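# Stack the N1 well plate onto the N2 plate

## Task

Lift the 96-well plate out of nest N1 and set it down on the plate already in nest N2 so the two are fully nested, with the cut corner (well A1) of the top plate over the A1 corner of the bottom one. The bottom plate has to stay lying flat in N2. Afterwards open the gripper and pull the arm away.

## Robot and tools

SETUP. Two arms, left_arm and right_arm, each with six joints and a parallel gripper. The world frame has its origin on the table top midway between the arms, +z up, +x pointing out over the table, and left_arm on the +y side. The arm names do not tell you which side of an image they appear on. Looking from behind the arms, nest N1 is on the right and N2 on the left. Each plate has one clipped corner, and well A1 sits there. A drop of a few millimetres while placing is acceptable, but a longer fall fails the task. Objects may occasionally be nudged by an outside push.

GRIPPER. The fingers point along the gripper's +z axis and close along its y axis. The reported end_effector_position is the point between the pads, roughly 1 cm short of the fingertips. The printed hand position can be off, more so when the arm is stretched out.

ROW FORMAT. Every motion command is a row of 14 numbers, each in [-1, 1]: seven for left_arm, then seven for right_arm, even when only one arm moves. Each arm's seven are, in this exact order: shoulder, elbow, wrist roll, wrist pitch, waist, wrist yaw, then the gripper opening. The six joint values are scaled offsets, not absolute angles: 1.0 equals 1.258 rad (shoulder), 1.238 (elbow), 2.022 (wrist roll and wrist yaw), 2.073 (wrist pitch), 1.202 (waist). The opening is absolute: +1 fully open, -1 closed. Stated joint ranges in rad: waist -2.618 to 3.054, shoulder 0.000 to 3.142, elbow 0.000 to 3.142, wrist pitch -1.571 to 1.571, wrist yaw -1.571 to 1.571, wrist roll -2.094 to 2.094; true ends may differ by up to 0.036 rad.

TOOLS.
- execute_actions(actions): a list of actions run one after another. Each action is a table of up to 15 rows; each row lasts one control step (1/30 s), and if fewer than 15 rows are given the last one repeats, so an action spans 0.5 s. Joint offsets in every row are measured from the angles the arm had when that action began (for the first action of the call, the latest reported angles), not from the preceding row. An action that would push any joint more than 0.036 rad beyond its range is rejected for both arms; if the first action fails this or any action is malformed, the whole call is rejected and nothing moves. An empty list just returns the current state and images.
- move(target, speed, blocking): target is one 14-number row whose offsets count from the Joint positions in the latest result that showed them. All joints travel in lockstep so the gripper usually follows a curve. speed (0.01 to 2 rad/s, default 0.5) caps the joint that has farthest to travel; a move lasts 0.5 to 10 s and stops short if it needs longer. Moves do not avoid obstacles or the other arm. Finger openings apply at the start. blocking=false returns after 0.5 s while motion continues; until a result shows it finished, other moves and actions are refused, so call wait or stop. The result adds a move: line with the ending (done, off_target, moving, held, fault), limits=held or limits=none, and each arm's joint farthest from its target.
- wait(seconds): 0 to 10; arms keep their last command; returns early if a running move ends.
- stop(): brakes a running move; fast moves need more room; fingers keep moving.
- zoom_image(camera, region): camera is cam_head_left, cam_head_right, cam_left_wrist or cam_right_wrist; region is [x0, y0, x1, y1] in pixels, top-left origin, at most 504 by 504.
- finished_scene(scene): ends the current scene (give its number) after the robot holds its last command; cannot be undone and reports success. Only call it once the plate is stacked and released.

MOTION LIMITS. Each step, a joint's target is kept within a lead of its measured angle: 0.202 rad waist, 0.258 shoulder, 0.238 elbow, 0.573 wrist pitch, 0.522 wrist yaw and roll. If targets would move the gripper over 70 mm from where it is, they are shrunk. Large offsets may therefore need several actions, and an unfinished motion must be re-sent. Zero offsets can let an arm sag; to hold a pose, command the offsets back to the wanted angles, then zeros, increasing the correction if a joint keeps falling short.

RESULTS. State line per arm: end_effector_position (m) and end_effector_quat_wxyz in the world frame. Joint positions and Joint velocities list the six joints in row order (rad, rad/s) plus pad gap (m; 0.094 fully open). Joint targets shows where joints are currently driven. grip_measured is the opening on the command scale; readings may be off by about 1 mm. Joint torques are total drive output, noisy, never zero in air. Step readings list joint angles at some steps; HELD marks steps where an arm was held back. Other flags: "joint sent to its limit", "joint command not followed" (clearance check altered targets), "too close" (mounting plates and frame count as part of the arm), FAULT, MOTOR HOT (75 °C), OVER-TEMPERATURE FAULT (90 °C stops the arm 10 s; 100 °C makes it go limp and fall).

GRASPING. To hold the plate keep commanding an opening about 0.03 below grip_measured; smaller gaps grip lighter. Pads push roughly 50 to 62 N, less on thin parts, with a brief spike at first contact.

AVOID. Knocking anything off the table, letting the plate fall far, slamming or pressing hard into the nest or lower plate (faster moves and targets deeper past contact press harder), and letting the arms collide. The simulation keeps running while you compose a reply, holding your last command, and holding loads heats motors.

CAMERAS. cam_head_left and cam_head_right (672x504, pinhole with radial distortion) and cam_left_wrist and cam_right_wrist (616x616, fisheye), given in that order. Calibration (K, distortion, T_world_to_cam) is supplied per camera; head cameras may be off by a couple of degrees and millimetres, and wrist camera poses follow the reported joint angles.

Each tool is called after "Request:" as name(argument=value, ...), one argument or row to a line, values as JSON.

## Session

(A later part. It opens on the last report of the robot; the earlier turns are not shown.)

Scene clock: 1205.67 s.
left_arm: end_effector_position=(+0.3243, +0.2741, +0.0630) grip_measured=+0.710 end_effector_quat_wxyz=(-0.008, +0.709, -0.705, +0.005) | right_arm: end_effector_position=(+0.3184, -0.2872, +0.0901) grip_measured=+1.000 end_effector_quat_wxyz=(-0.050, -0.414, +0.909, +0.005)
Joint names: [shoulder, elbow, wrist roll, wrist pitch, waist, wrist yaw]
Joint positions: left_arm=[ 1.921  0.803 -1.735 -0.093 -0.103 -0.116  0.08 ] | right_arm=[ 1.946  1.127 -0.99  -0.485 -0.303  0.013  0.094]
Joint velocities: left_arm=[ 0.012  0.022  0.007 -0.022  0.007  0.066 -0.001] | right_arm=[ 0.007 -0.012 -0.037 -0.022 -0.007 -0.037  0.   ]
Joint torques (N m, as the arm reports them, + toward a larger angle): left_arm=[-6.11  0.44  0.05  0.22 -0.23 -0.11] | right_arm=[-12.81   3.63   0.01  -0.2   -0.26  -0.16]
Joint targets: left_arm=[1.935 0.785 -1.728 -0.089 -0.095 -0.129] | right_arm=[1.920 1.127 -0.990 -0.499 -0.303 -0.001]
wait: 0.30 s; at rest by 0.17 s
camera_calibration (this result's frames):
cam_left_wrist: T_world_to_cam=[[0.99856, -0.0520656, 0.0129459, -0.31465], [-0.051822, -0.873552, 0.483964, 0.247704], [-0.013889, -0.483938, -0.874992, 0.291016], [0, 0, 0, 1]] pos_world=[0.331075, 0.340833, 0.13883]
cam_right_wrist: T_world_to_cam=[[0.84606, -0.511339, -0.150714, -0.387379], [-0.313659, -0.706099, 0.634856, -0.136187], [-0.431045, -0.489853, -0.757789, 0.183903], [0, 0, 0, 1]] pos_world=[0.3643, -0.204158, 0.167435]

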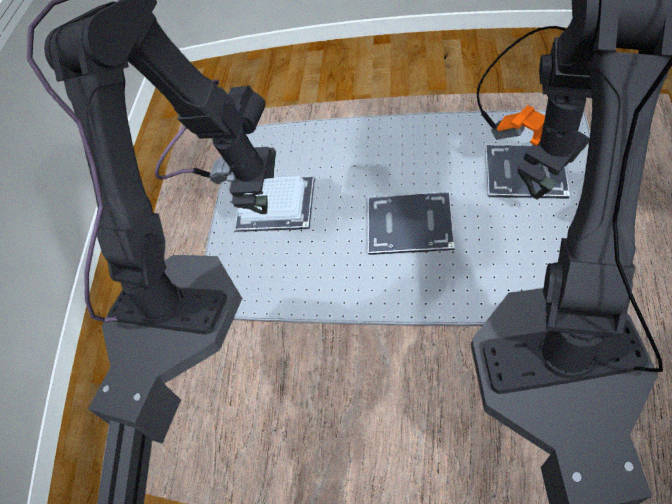

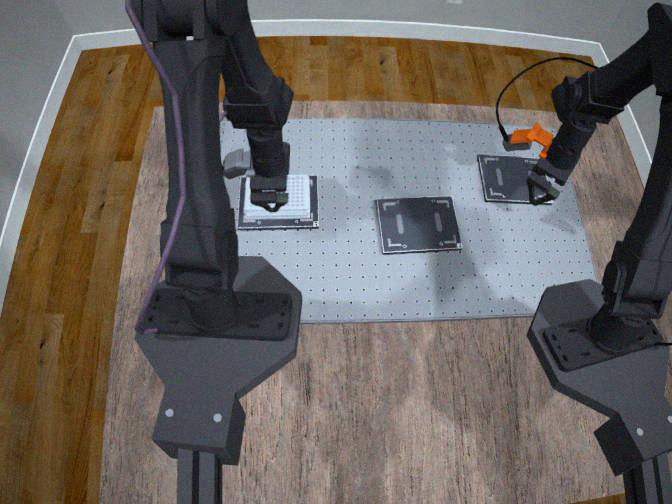

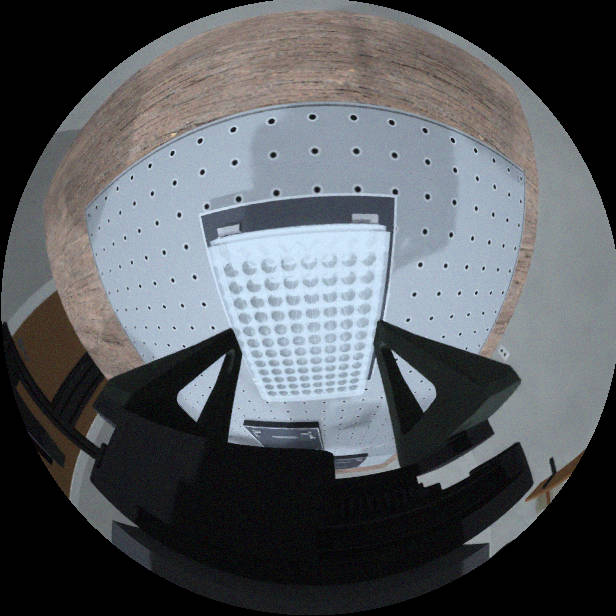

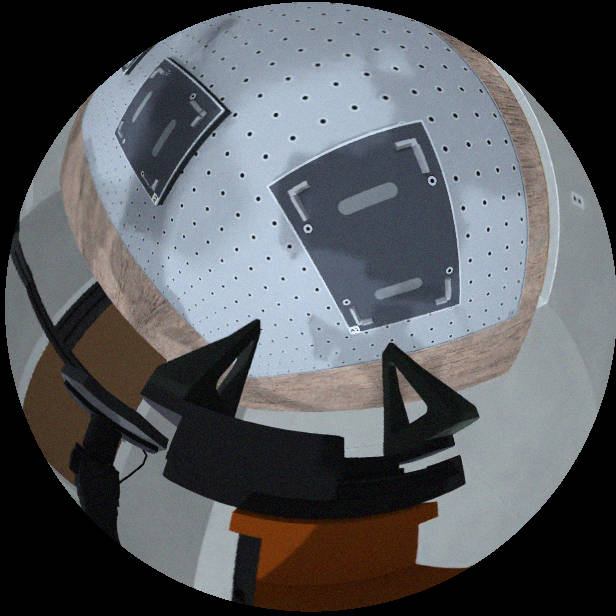

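Request:
execute_actions(
  actions=[
    [[0.0115,-0.0145,0.0035,0.0021,0.0067,-0.0064,0.68,-0.0207,0,0,-0.0068,0,-0.0069,1.0],[0.0119,-0.0145,0.0035,0.0023,0.0067,-0.0064,0.68,-0.0207,0,0,-0.0068,0,-0.0069,1.0],[0.0123,-0.0145,0.0035,0.0025,0.0067,-0.0064,0.68,-0.0207,0,0,-0.0068,0,-0.0069,1.0],[0.0127,-0.0145,0.0035,0.0027,0.0067,-0.0064,0.68,-0.0207,0,0,-0.0068,0,-0.0069,1.0],[0.0131,-0.0145,0.0035,0.003,0.0067,-0.0064,0.68,-0.0207,0,0,-0.0068,0,-0.0069,1.0],[0.0135,-0.0145,0.0035,0.0033,0.0067,-0.0064,0.68,-0.0207,0,0,-0.0068,0,-0.0069,1.0],[0.0139,-0.0145,0.0035,0.0036,0.0067,-0.0064,0.68,-0.0207,0,0,-0.0068,0,-0.0069,1.0],[0.0143,-0.0145,0.0035,0.0039,0.0067,-0.0064,0.68,-0.0207,0,0,-0.0068,0,-0.0069,1.0],[0.0147,-0.0145,0.0035,0.0042,0.0067,-0.0064,0.68,-0.0207,0,0,-0.0068,0,-0.0069,1.0],[0.0151,-0.0145,0.0035,0.0045,0.0067,-0.0064,0.68,-0.0207,0,0,-0.0068,0,-0.0069,1.0],[0.0155,-0.0145,0.0035,0.0048,0.0067,-0.0064,0.68,-0.0207,0,0,-0.0068,0,-0.0069,1.0],[0.0159,-0.0145,0.0035,0.0051,0.0067,-0.0064,0.68,-0.0207,0,0,-0.0068,0,-0.0069,1.0]],
  ],
)

Request:
wait(
  seconds=0.4,
)

Scene clock: 1219.47 s.
left_arm: end_effector_position=(+0.3242, +0.2740, +0.0618) grip_measured=+0.710 end_effector_quat_wxyz=(-0.008, +0.709, -0.705, +0.005) | right_arm: end_effector_position=(+0.3184, -0.2872, +0.0901) grip_measured=+1.000 end_effector_quat_wxyz=(-0.050, -0.414, +0.909, +0.005)
Joint names: [shoulder, elbow, wrist roll, wrist pitch, waist, wrist yaw]
Joint positions: left_arm=[ 1.926  0.803 -1.734 -0.088 -0.103 -0.116  0.08 ] | right_arm=[ 1.946  1.127 -0.99  -0.485 -0.303  0.013  0.094]
Joint velocities: left_arm=[-0.017 -0.027  0.037 -0.007 -0.012 -0.022 -0.001] | right_arm=[-0.007 -0.007 -0.022  0.066  0.007  0.022  0.   ]
Joint torques (N m, as the arm reports them, + toward a larger angle): left_arm=[-6.04  0.41  0.05  0.23 -0.24 -0.1 ] | right_arm=[-12.83   3.66   0.02  -0.2   -0.26  -0.16]
Joint targets: left_arm=[1.941 0.785 -1.727 -0.083 -0.095 -0.129] | right_arm=[1.920 1.127 -0.990 -0.499 -0.303 -0.001]
Step readings (joint positions):
0: left_arm=[1.921 0.803 -1.735 -0.093 -0.103 -0.116] | right_arm=[1.946 1.127 -0.990 -0.485 -0.303 0.013]
1: left_arm=[1.921 0.803 -1.735 -0.093 -0.103 -0.116] | right_arm=[1.946 1.127 -0.990 -0.485 -0.303 0.013]
2: left_arm=[1.921 0.803 -1.735 -0.093 -0.103 -0.116] | right_arm=[1.946 1.127 -0.990 -0.485 -0.303 0.013]
4: left_arm=[1.921 0.803 -1.734 -0.093 -0.103 -0.116] | right_arm=[1.946 1.127 -0.990 -0.485 -0.303 0.013]
8: left_arm=[1.923 0.803 -1.734 -0.090 -0.103 -0.116] | right_arm=[1.946 1.127 -0.990 -0.485 -0.303 0.013]
15: Joint positions above
camera_calibration (this result's frames):
cam_left_wrist: T_world_to_cam=[[0.998537, -0.0524022, 0.0133613, -0.314477], [-0.0523223, -0.873691, 0.483659, 0.248476], [-0.0136712, -0.48365, -0.875155, 0.289749], [0, 0, 0, 1]] pos_world=[0.330979, 0.340749, 0.137599]
cam_right_wrist: T_world_to_cam=[[0.84606, -0.511339, -0.150714, -0.387379], [-0.313659, -0.706099, 0.634856, -0.136187], [-0.431045, -0.489853, -0.757789, 0.183903], [0, 0, 0, 1]] pos_world=[0.3643, -0.204158, 0.167435]

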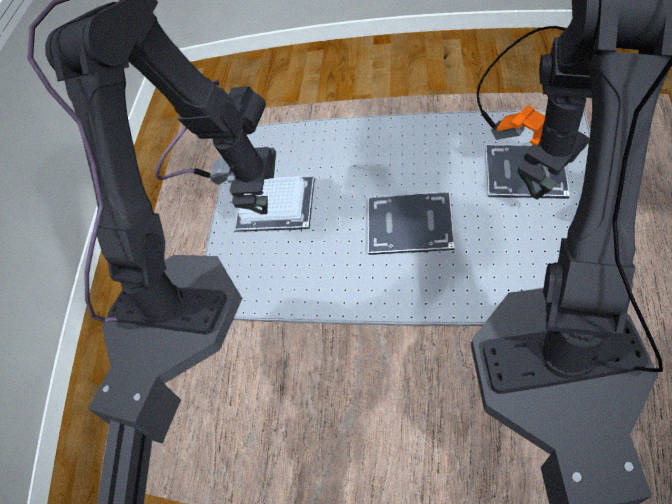

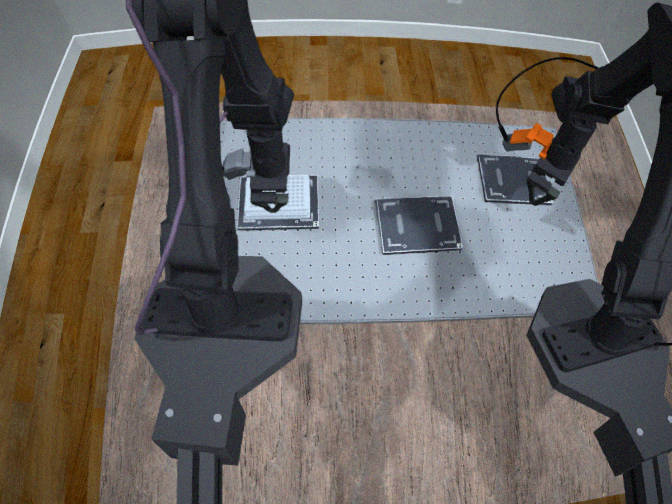

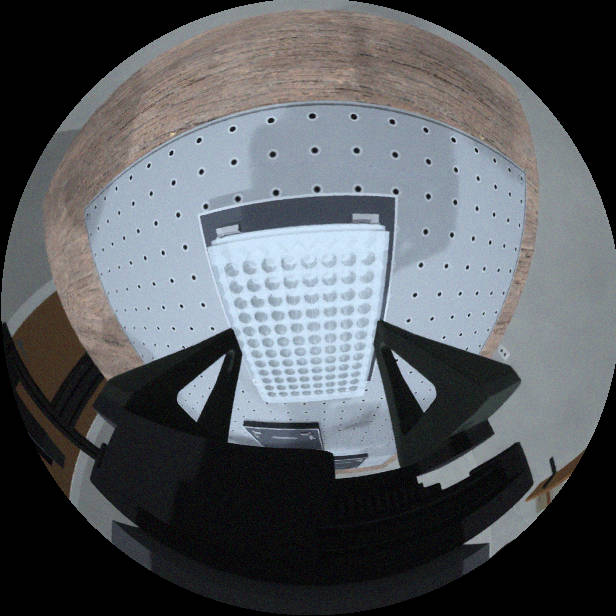

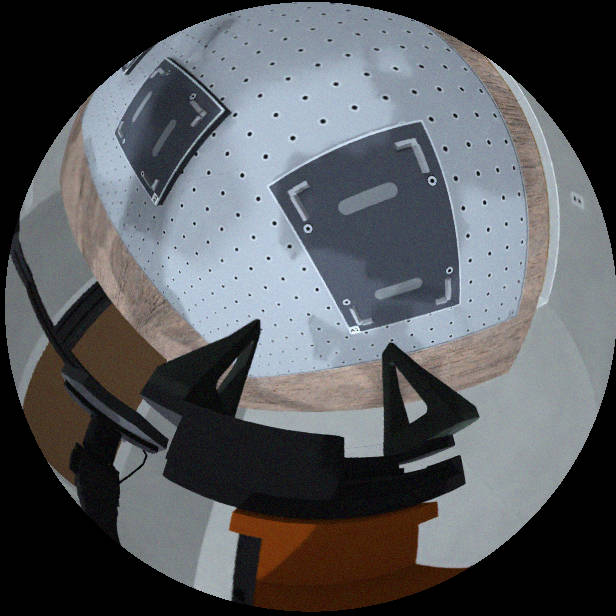

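Scene clock: 1219.87 s.
left_arm: end_effector_position=(+0.3242, +0.2740, +0.0618) grip_measured=+0.710 end_effector_quat_wxyz=(-0.008, +0.709, -0.705, +0.005) | right_arm: end_effector_position=(+0.3184, -0.2872, +0.0901) grip_measured=+1.000 end_effector_quat_wxyz=(-0.050, -0.414, +0.909, +0.005)
Joint names: [shoulder, elbow, wrist roll, wrist pitch, waist, wrist yaw]
Joint positions: left_arm=[ 1.926  0.803 -1.734 -0.088 -0.103 -0.116  0.08 ] | right_arm=[ 1.946  1.127 -0.99  -0.485 -0.303  0.013  0.094]
Joint velocities: left_arm=[ 0.007 -0.012 -0.022 -0.066 -0.017 -0.051 -0.001] | right_arm=[-0.002 -0.002  0.081  0.051  0.012 -0.081  0.   ]
Joint torques (N m, as the arm reports them, + toward a larger angle): left_arm=[-6.05  0.43  0.06  0.23 -0.24 -0.1 ] | right_arm=[-12.83   3.63   0.01  -0.19  -0.27  -0.16]
Joint targets: left_arm=[1.941 0.785 -1.727 -0.083 -0.095 -0.129] | right_arm=[1.920 1.127 -0.990 -0.499 -0.303 -0.001]
wait: 0.40 s; at rest by 0.17 s
camera_calibration (this result's frames):
cam_left_wrist: T_world_to_cam=[[0.998537, -0.0524022, 0.0133613, -0.314477], [-0.0523223, -0.873691, 0.483659, 0.248476], [-0.0136712, -0.48365, -0.875155, 0.289749], [0, 0, 0, 1]] pos_world=[0.330979, 0.340749, 0.137599]
cam_right_wrist: T_world_to_cam=[[0.84606, -0.511339, -0.150714, -0.387379], [-0.313659, -0.706099, 0.634856, -0.136187], [-0.431045, -0.489853, -0.757789, 0.183903], [0, 0, 0, 1]] pos_world=[0.3643, -0.204158, 0.167435]

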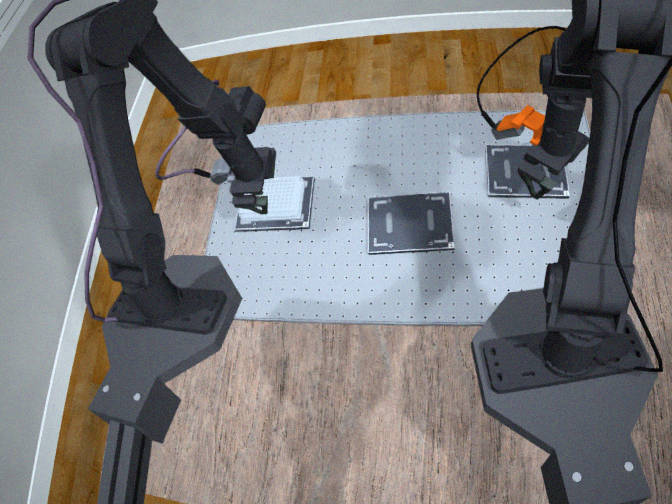

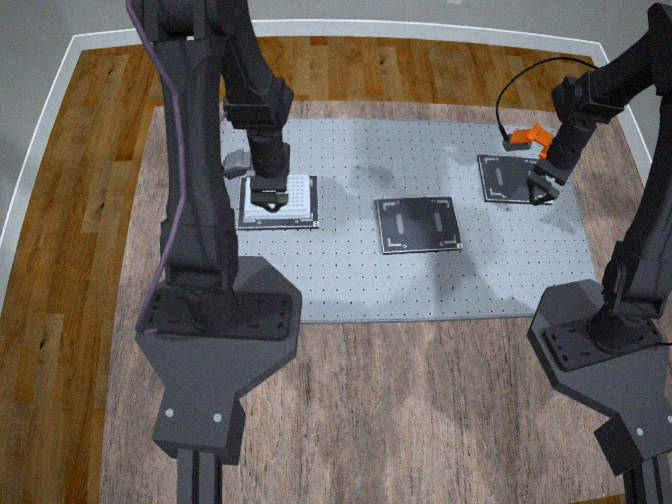

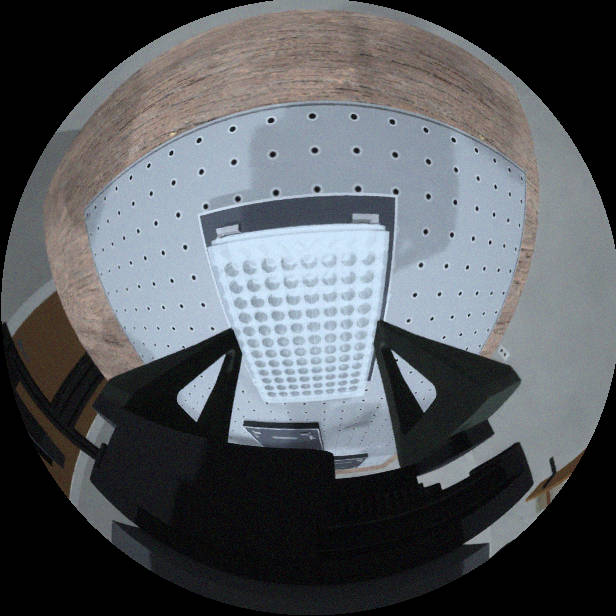

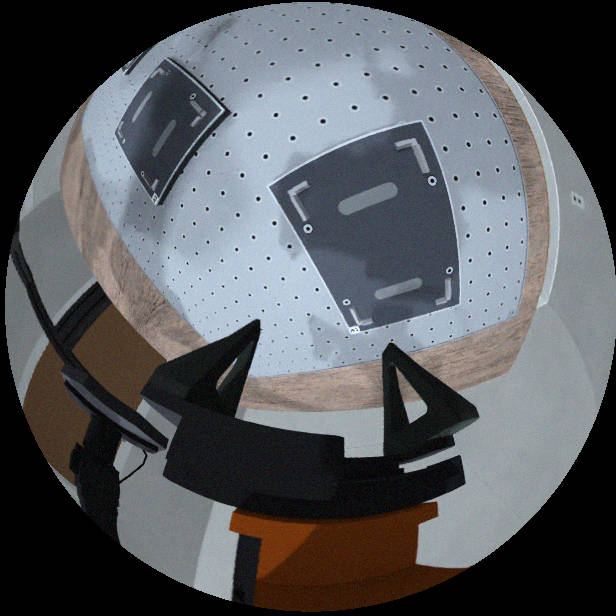

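Request:
execute_actions(
  actions=[
    [[0.0123,-0.0145,0.0035,0.0024,0.0067,-0.0064,0.68,-0.0207,0,0,-0.0068,0,-0.0069,1.0],[0.0127,-0.0145,0.0035,0.0024,0.0067,-0.0064,0.68,-0.0207,0,0,-0.0068,0,-0.0069,1.0],[0.0131,-0.0145,0.0035,0.0024,0.0067,-0.0064,0.68,-0.0207,0,0,-0.0068,0,-0.0069,1.0],[0.0135,-0.0145,0.0035,0.0024,0.0067,-0.0064,0.68,-0.0207,0,0,-0.0068,0,-0.0069,1.0],[0.0139,-0.0145,0.0035,0.0024,0.0067,-0.0064,0.68,-0.0207,0,0,-0.0068,0,-0.0069,1.0],[0.0143,-0.0145,0.0035,0.0024,0.0067,-0.0064,0.68,-0.0207,0,0,-0.0068,0,-0.0069,1.0],[0.0147,-0.0145,0.0035,0.0024,0.0067,-0.0064,0.68,-0.0207,0,0,-0.0068,0,-0.0069,1.0],[0.0151,-0.0145,0.0035,0.0024,0.0067,-0.0064,0.68,-0.0207,0,0,-0.0068,0,-0.0069,1.0]],
  ],
)

Request:
wait(
  seconds=0.4,
)

Scene clock: 1227.23 s.
left_arm: end_effector_position=(+0.3242, +0.2740, +0.0618) grip_measured=+0.710 end_effector_quat_wxyz=(-0.008, +0.709, -0.705, +0.005) | right_arm: end_effector_position=(+0.3184, -0.2872, +0.0901) grip_measured=+1.000 end_effector_quat_wxyz=(-0.050, -0.414, +0.909, +0.005)
Joint names: [shoulder, elbow, wrist roll, wrist pitch, waist, wrist yaw]
Joint positions: left_arm=[ 1.926  0.803 -1.734 -0.088 -0.103 -0.116  0.08 ] | right_arm=[ 1.946  1.127 -0.99  -0.485 -0.303  0.013  0.094]
Joint velocities: left_arm=[ 0.022  0.017 -0.007 -0.022 -0.022  0.022  0.001] | right_arm=[ 0.002  0.012 -0.022  0.066 -0.002 -0.022  0.   ]
Joint torques (N m, as the arm reports them, + toward a larger angle): left_arm=[-5.76  0.42  0.06  0.22 -0.25 -0.11] | right_arm=[-12.83   3.62   0.01  -0.19  -0.28  -0.16]
Joint targets: left_arm=[1.945 0.785 -1.727 -0.083 -0.095 -0.129] | right_arm=[1.920 1.127 -0.990 -0.499 -0.303 -0.001]
Step readings (joint positions):
0: left_arm=[1.926 0.803 -1.734 -0.088 -0.103 -0.116] | right_arm=[1.946 1.127 -0.990 -0.485 -0.303 0.013]
1: left_arm=[1.926 0.803 -1.734 -0.088 -0.103 -0.116] | right_arm=[1.946 1.127 -0.990 -0.485 -0.303 0.013]
2: left_arm=[1.926 0.803 -1.734 -0.088 -0.103 -0.116] | right_arm=[1.946 1.127 -0.990 -0.485 -0.303 0.013]
4: left_arm=[1.926 0.803 -1.734 -0.088 -0.103 -0.116] | right_arm=[1.946 1.127 -0.990 -0.485 -0.303 0.013]
8: left_arm=[1.926 0.803 -1.734 -0.088 -0.103 -0.116] | right_arm=[1.946 1.127 -0.990 -0.485 -0.303 0.013]
15: Joint positions above
camera_calibration (this result's frames):
cam_left_wrist: T_world_to_cam=[[0.998537, -0.0524022, 0.0133613, -0.314477], [-0.0523223, -0.873691, 0.483659, 0.248476], [-0.0136712, -0.48365, -0.875155, 0.289749], [0, 0, 0, 1]] pos_world=[0.330979, 0.340749, 0.137599]
cam_right_wrist: T_world_to_cam=[[0.84606, -0.511339, -0.150714, -0.387379], [-0.313659, -0.706099, 0.634856, -0.136187], [-0.431045, -0.489853, -0.757789, 0.183903], [0, 0, 0, 1]] pos_world=[0.3643, -0.204158, 0.167435]

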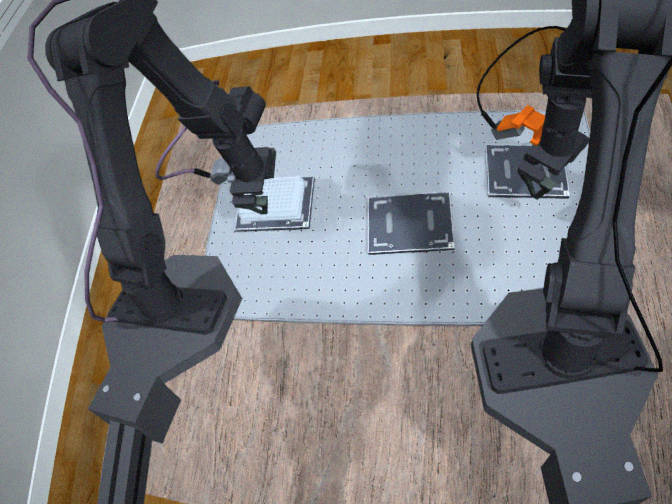

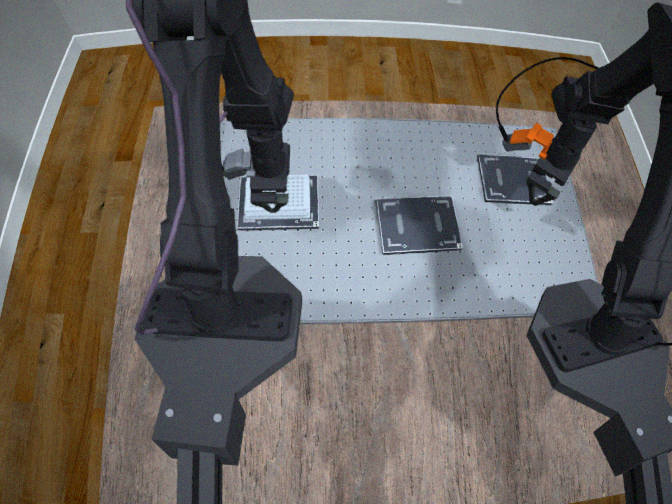

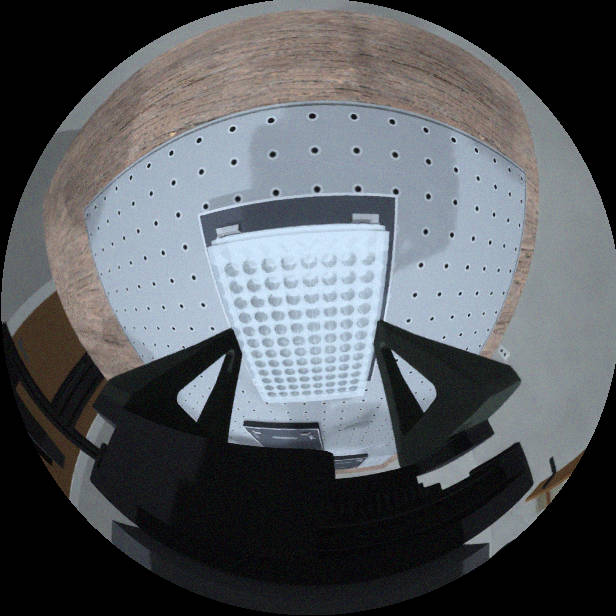

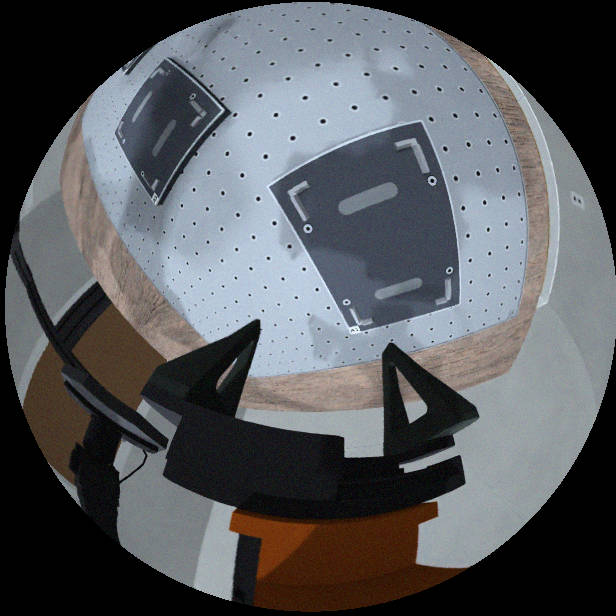

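Scene clock: 1227.63 s.
left_arm: end_effector_position=(+0.3242, +0.2740, +0.0618) grip_measured=+0.710 end_effector_quat_wxyz=(-0.008, +0.709, -0.705, +0.005) | right_arm: end_effector_position=(+0.3184, -0.2872, +0.0901) grip_measured=+1.000 end_effector_quat_wxyz=(-0.050, -0.414, +0.909, +0.005)
Joint names: [shoulder, elbow, wrist roll, wrist pitch, waist, wrist yaw]
Joint positions: left_arm=[ 1.926  0.803 -1.734 -0.088 -0.103 -0.116  0.08 ] | right_arm=[ 1.946  1.127 -0.99  -0.485 -0.303  0.013  0.094]
Joint velocities: left_arm=[-0.007 -0.002 -0.007 -0.066  0.002 -0.022 -0.001] | right_arm=[ 0.002  0.002 -0.037 -0.007  0.007  0.022  0.   ]
Joint torques (N m, as the arm reports them, + toward a larger angle): left_arm=[-5.76  0.43  0.06  0.23 -0.23 -0.11] | right_arm=[-12.8    3.62   0.01  -0.2   -0.25  -0.16]
Joint targets: left_arm=[1.945 0.785 -1.727 -0.083 -0.095 -0.129] | right_arm=[1.920 1.127 -0.990 -0.499 -0.303 -0.001]
wait: 0.40 s; at rest by 0.17 s
camera_calibration (this result's frames):
cam_left_wrist: T_world_to_cam=[[0.998537, -0.0524022, 0.0133613, -0.314477], [-0.0523223, -0.873691, 0.483659, 0.248476], [-0.0136712, -0.48365, -0.875155, 0.289749], [0, 0, 0, 1]] pos_world=[0.330979, 0.340749, 0.137599]
cam_right_wrist: T_world_to_cam=[[0.84606, -0.511339, -0.150714, -0.387379], [-0.313659, -0.706099, 0.634856, -0.136187], [-0.431045, -0.489853, -0.757789, 0.183903], [0, 0, 0, 1]] pos_world=[0.3643, -0.204158, 0.167435]

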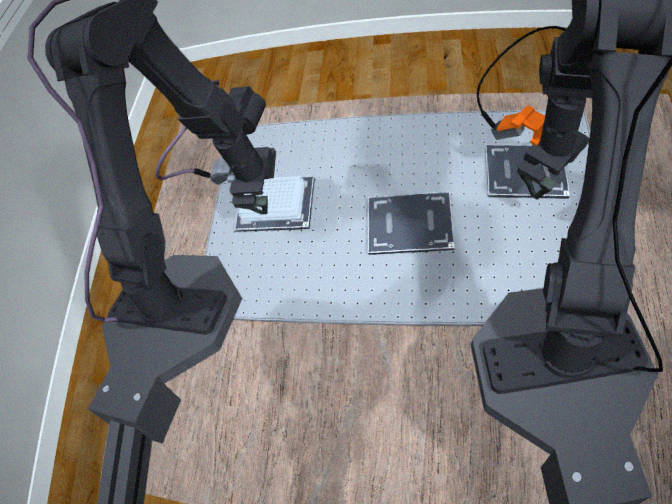

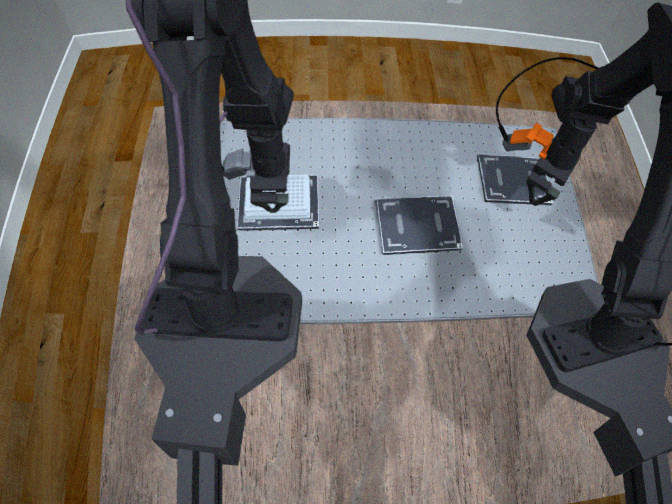

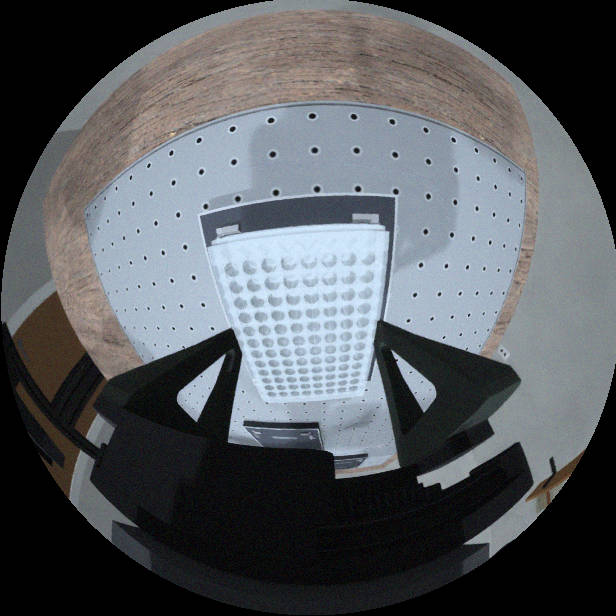

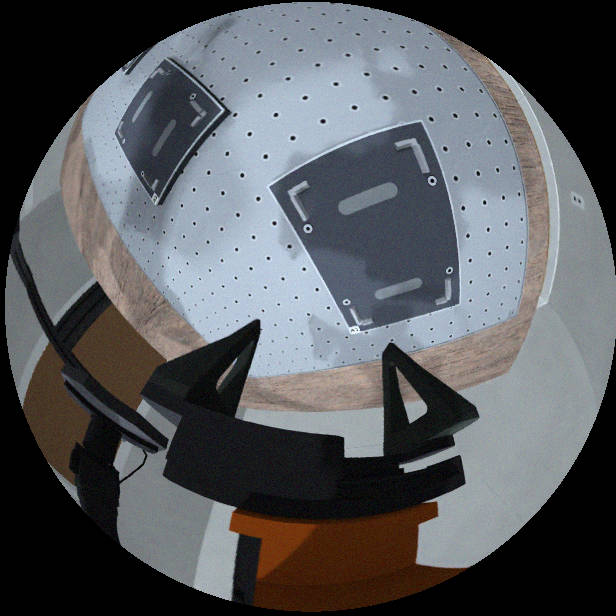

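Request:
zoom_image(
  camera="cam_left_wrist",
  region=[195, 205, 265, 265],
)

Request:
zoom_image(
  camera="cam_left_wrist",
  region=[335, 195, 405, 255],
)

Request:
zoom_image(
  camera="cam_head_left",
  region=[268, 165, 328, 235],
)

Request:
zoom_image(
  camera="cam_head_right",
  region=[235, 190, 325, 235],
)

Region (195, 205, 265, 265) of cam_left_wrist's 616x616 image, scaled by 7.200, with more detail than that image has; it fills the top 432 rows of this view, and the rest is white.

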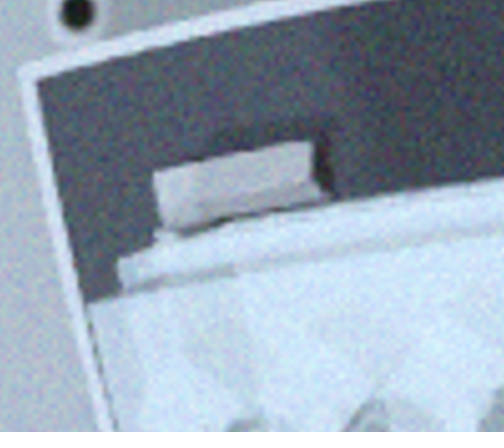

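Region (335, 195, 405, 255) of cam_left_wrist's 616x616 image, scaled by 7.200, with more detail than that image has; it fills the top 432 rows of this view, and the rest is white.

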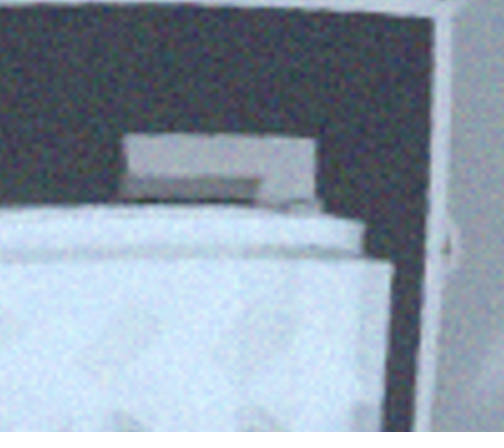

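Region (268, 165, 328, 235) of cam_head_left's 672x504 image, scaled by 7.200, with more detail than that image has; it fills the left 432 columns of this view, and the rest is white.

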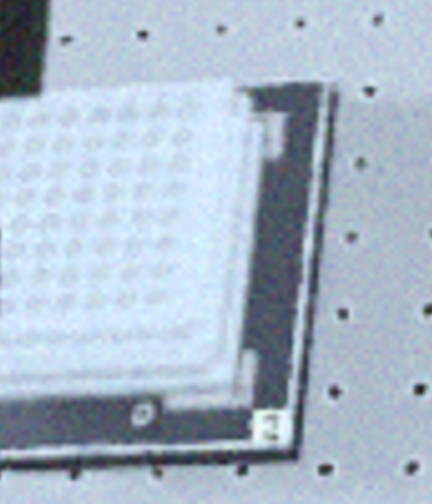

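Region (235, 190, 325, 235) of cam_head_right's 672x504 image, scaled by 5.600, with more detail than that image has.

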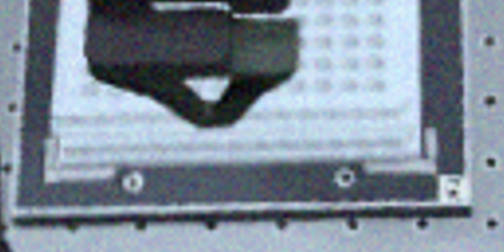

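Request:
move(
  target=[-0.0215,-0.0145,0.0035,-0.0121,0.0067,-0.0064,0.68,-0.0207,0,0,-0.0068,0,-0.0069,1.0],
  speed=0.05,
)

Scene clock: 1251.50 s.
left_arm: end_effector_position=(+0.3240, +0.2741, +0.0627) grip_measured=+0.710 end_effector_quat_wxyz=(-0.007, +0.709, -0.705, +0.005) | right_arm: end_effector_position=(+0.3184, -0.2872, +0.0901) grip_measured=+1.000 end_effector_quat_wxyz=(-0.050, -0.414, +0.909, +0.005)
Joint names: [shoulder, elbow, wrist roll, wrist pitch, waist, wrist yaw]
Joint positions: left_arm=[ 1.922  0.803 -1.734 -0.093 -0.103 -0.116  0.08 ] | right_arm=[ 1.946  1.127 -0.99  -0.485 -0.303  0.013  0.094]
Joint velocities: left_arm=[ 0.002  0.002  0.037 -0.066  0.002 -0.007  0.   ] | right_arm=[ 0.017 -0.022 -0.022 -0.081  0.002 -0.022  0.   ]
Joint torques (N m, as the arm reports them, + toward a larger angle): left_arm=[-8.69  0.45  0.06 -0.01 -0.24 -0.11] | right_arm=[-12.84   3.63   0.01  -0.19  -0.24  -0.16]
Joint targets: left_arm=[1.899 0.785 -1.727 -0.113 -0.095 -0.129] | right_arm=[1.920 1.127 -0.990 -0.499 -0.303 -0.001]
move: off_target (left_arm, right_arm); limits=none; left_arm: farthest joint: the shoulder, 0.023 radians from its target (0.027 radians at the start); right_arm: farthest joint: the shoulder, 0.026 radians from its target (0.026 radians at the start)
camera_calibration (this result's frames):
cam_left_wrist: T_world_to_cam=[[0.998544, -0.0525296, 0.0122303, -0.314247], [-0.0518885, -0.873772, 0.483559, 0.248004], [-0.0147147, -0.48349, -0.875226, 0.29095], [0, 0, 0, 1]] pos_world=[0.330939, 0.340863, 0.138566]
cam_right_wrist: T_world_to_cam=[[0.84606, -0.511339, -0.150714, -0.387379], [-0.313659, -0.706099, 0.634856, -0.136187], [-0.431045, -0.489853, -0.757789, 0.183903], [0, 0, 0, 1]] pos_world=[0.3643, -0.204158, 0.167435]

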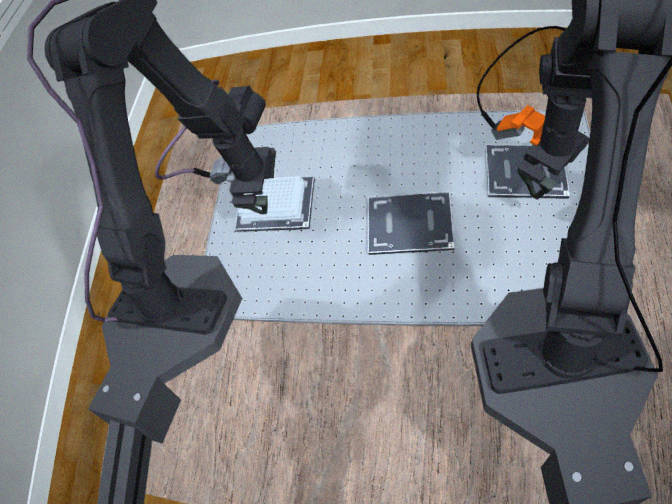

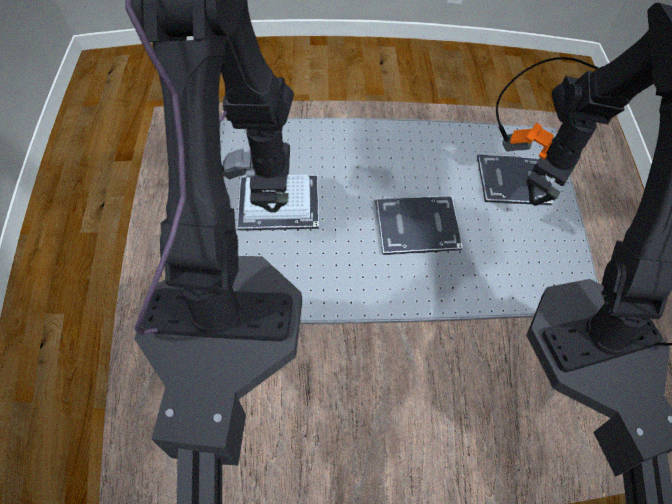

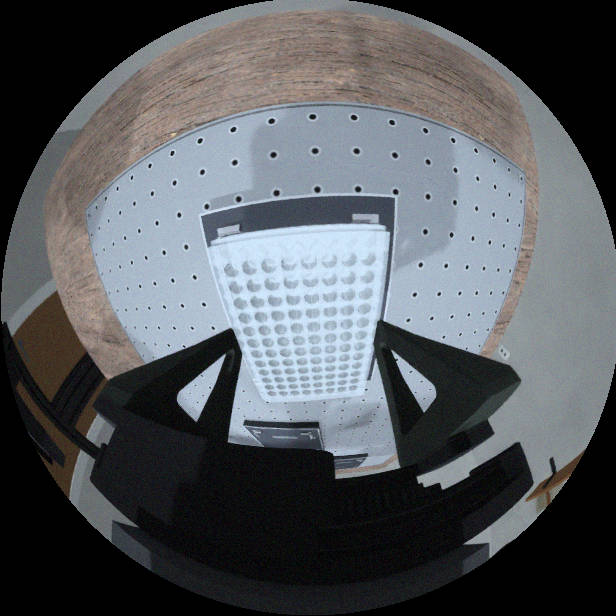

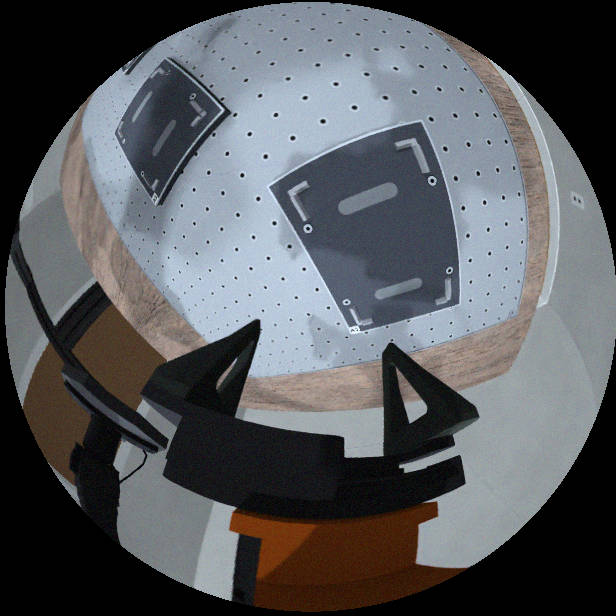

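Request:
move(
  target=[-0.0183,-0.0145,0.0035,-0.0123,0.0067,-0.0064,0.68,-0.0207,0,0,-0.0068,0,-0.0069,1.0],
  speed=0.05,
)

Scene clock: 1254.30 s.
left_arm: end_effector_position=(+0.3233, +0.2743, +0.0627) grip_measured=+0.710 end_effector_quat_wxyz=(-0.007, +0.709, -0.705, +0.004) | right_arm: end_effector_position=(+0.3184, -0.2872, +0.0901) grip_measured=+1.000 end_effector_quat_wxyz=(-0.050, -0.414, +0.909, +0.005)
Joint names: [shoulder, elbow, wrist roll, wrist pitch, waist, wrist yaw]
Joint positions: left_arm=[ 1.922  0.803 -1.734 -0.096 -0.103 -0.116  0.08 ] | right_arm=[ 1.946  1.127 -0.99  -0.485 -0.303  0.013  0.094]
Joint velocities: left_arm=[-0.002 -0.007  0.022 -0.037  0.012  0.081  0.   ] | right_arm=[ 0.007  0.002 -0.022 -0.022  0.012 -0.007  0.   ]
Joint torques (N m, as the arm reports them, + toward a larger angle): left_arm=[-8.67  0.43  0.06 -0.02 -0.24 -0.11] | right_arm=[-12.83   3.64   0.01  -0.19  -0.29  -0.16]
Joint targets: left_arm=[1.899 0.785 -1.727 -0.118 -0.095 -0.129] | right_arm=[1.920 1.127 -0.990 -0.499 -0.303 -0.001]
move: off_target (left_arm, right_arm); limits=none; left_arm: farthest joint: the shoulder, 0.023 radians from its target (0.023 radians at the start); right_arm: farthest joint: the shoulder, 0.026 radians from its target (0.026 radians at the start)
camera_calibration (this result's frames):
cam_left_wrist: T_world_to_cam=[[0.998559, -0.0528681, 0.00921428, -0.313219], [-0.0507324, -0.873988, 0.483292, 0.247776], [-0.0174976, -0.483063, -0.875411, 0.291781], [0, 0, 0, 1]] pos_world=[0.330443, 0.340943, 0.138566]
cam_right_wrist: T_world_to_cam=[[0.84606, -0.511339, -0.150714, -0.387379], [-0.313659, -0.706099, 0.634856, -0.136187], [-0.431045, -0.489853, -0.757789, 0.183903], [0, 0, 0, 1]] pos_world=[0.3643, -0.204158, 0.167435]

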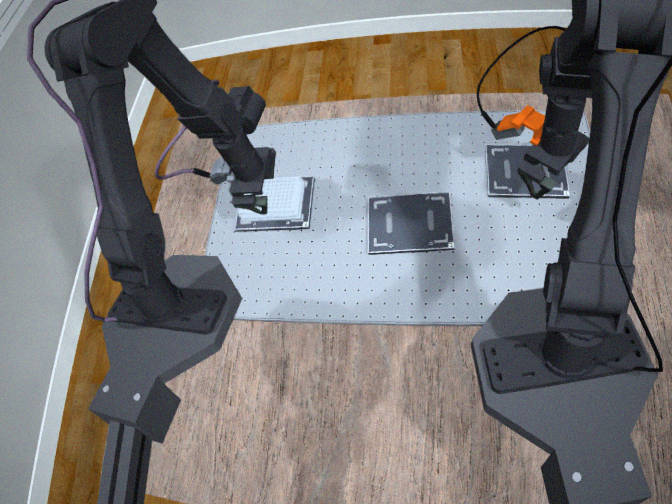

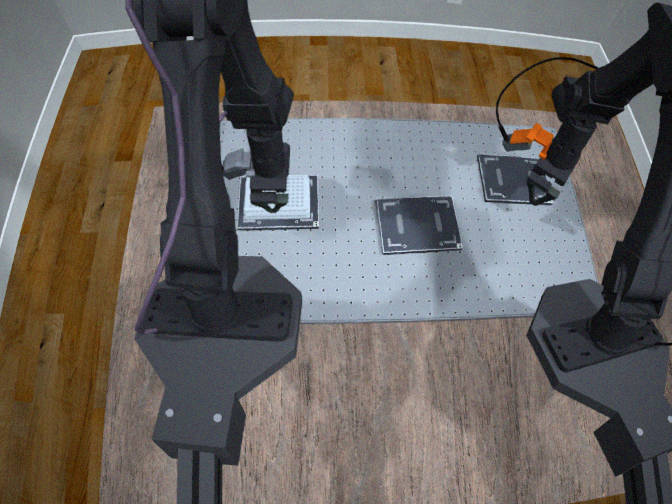

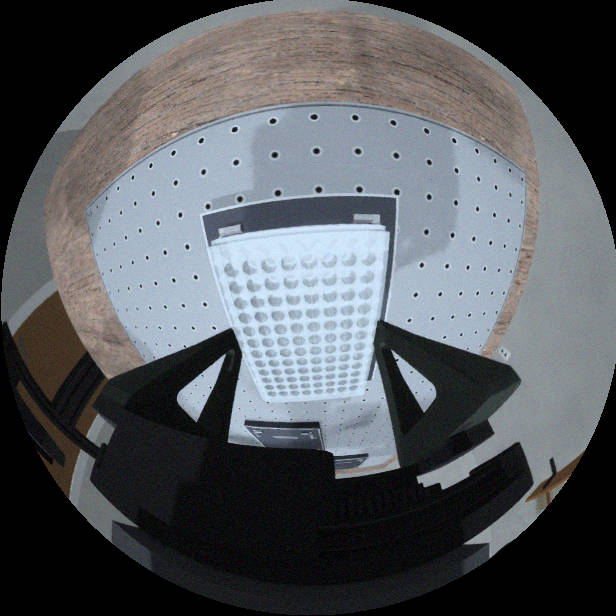

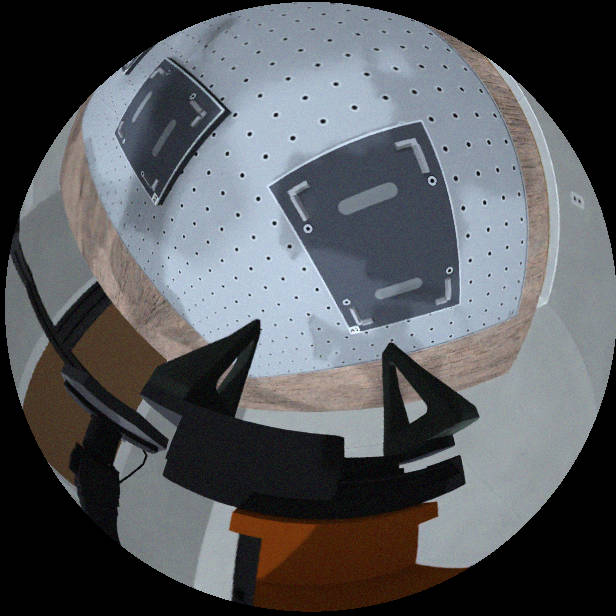

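Request:
zoom_image(
  camera="cam_left_wrist",
  region=[195, 205, 265, 265],
)

Request:
zoom_image(
  camera="cam_left_wrist",
  region=[335, 195, 405, 255],
)

Region (195, 205, 265, 265) of cam_left_wrist's 616x616 image, scaled by 7.200, with more detail than that image has; it fills the top 432 rows of this view, and the rest is white.

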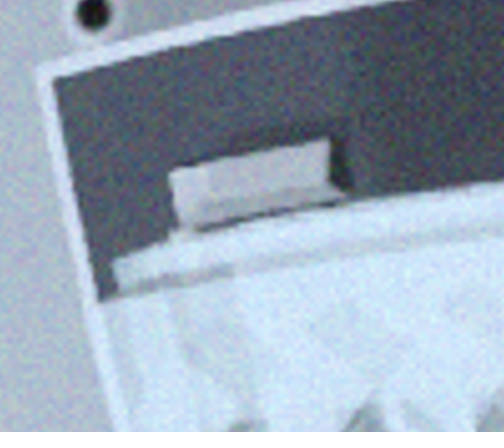

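Region (335, 195, 405, 255) of cam_left_wrist's 616x616 image, scaled by 7.200, with more detail than that image has; it fills the top 432 rows of this view, and the rest is white.

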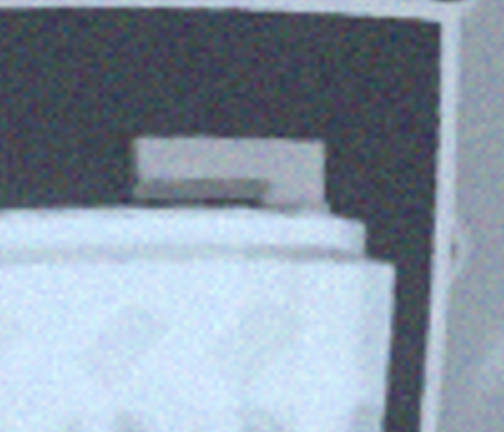

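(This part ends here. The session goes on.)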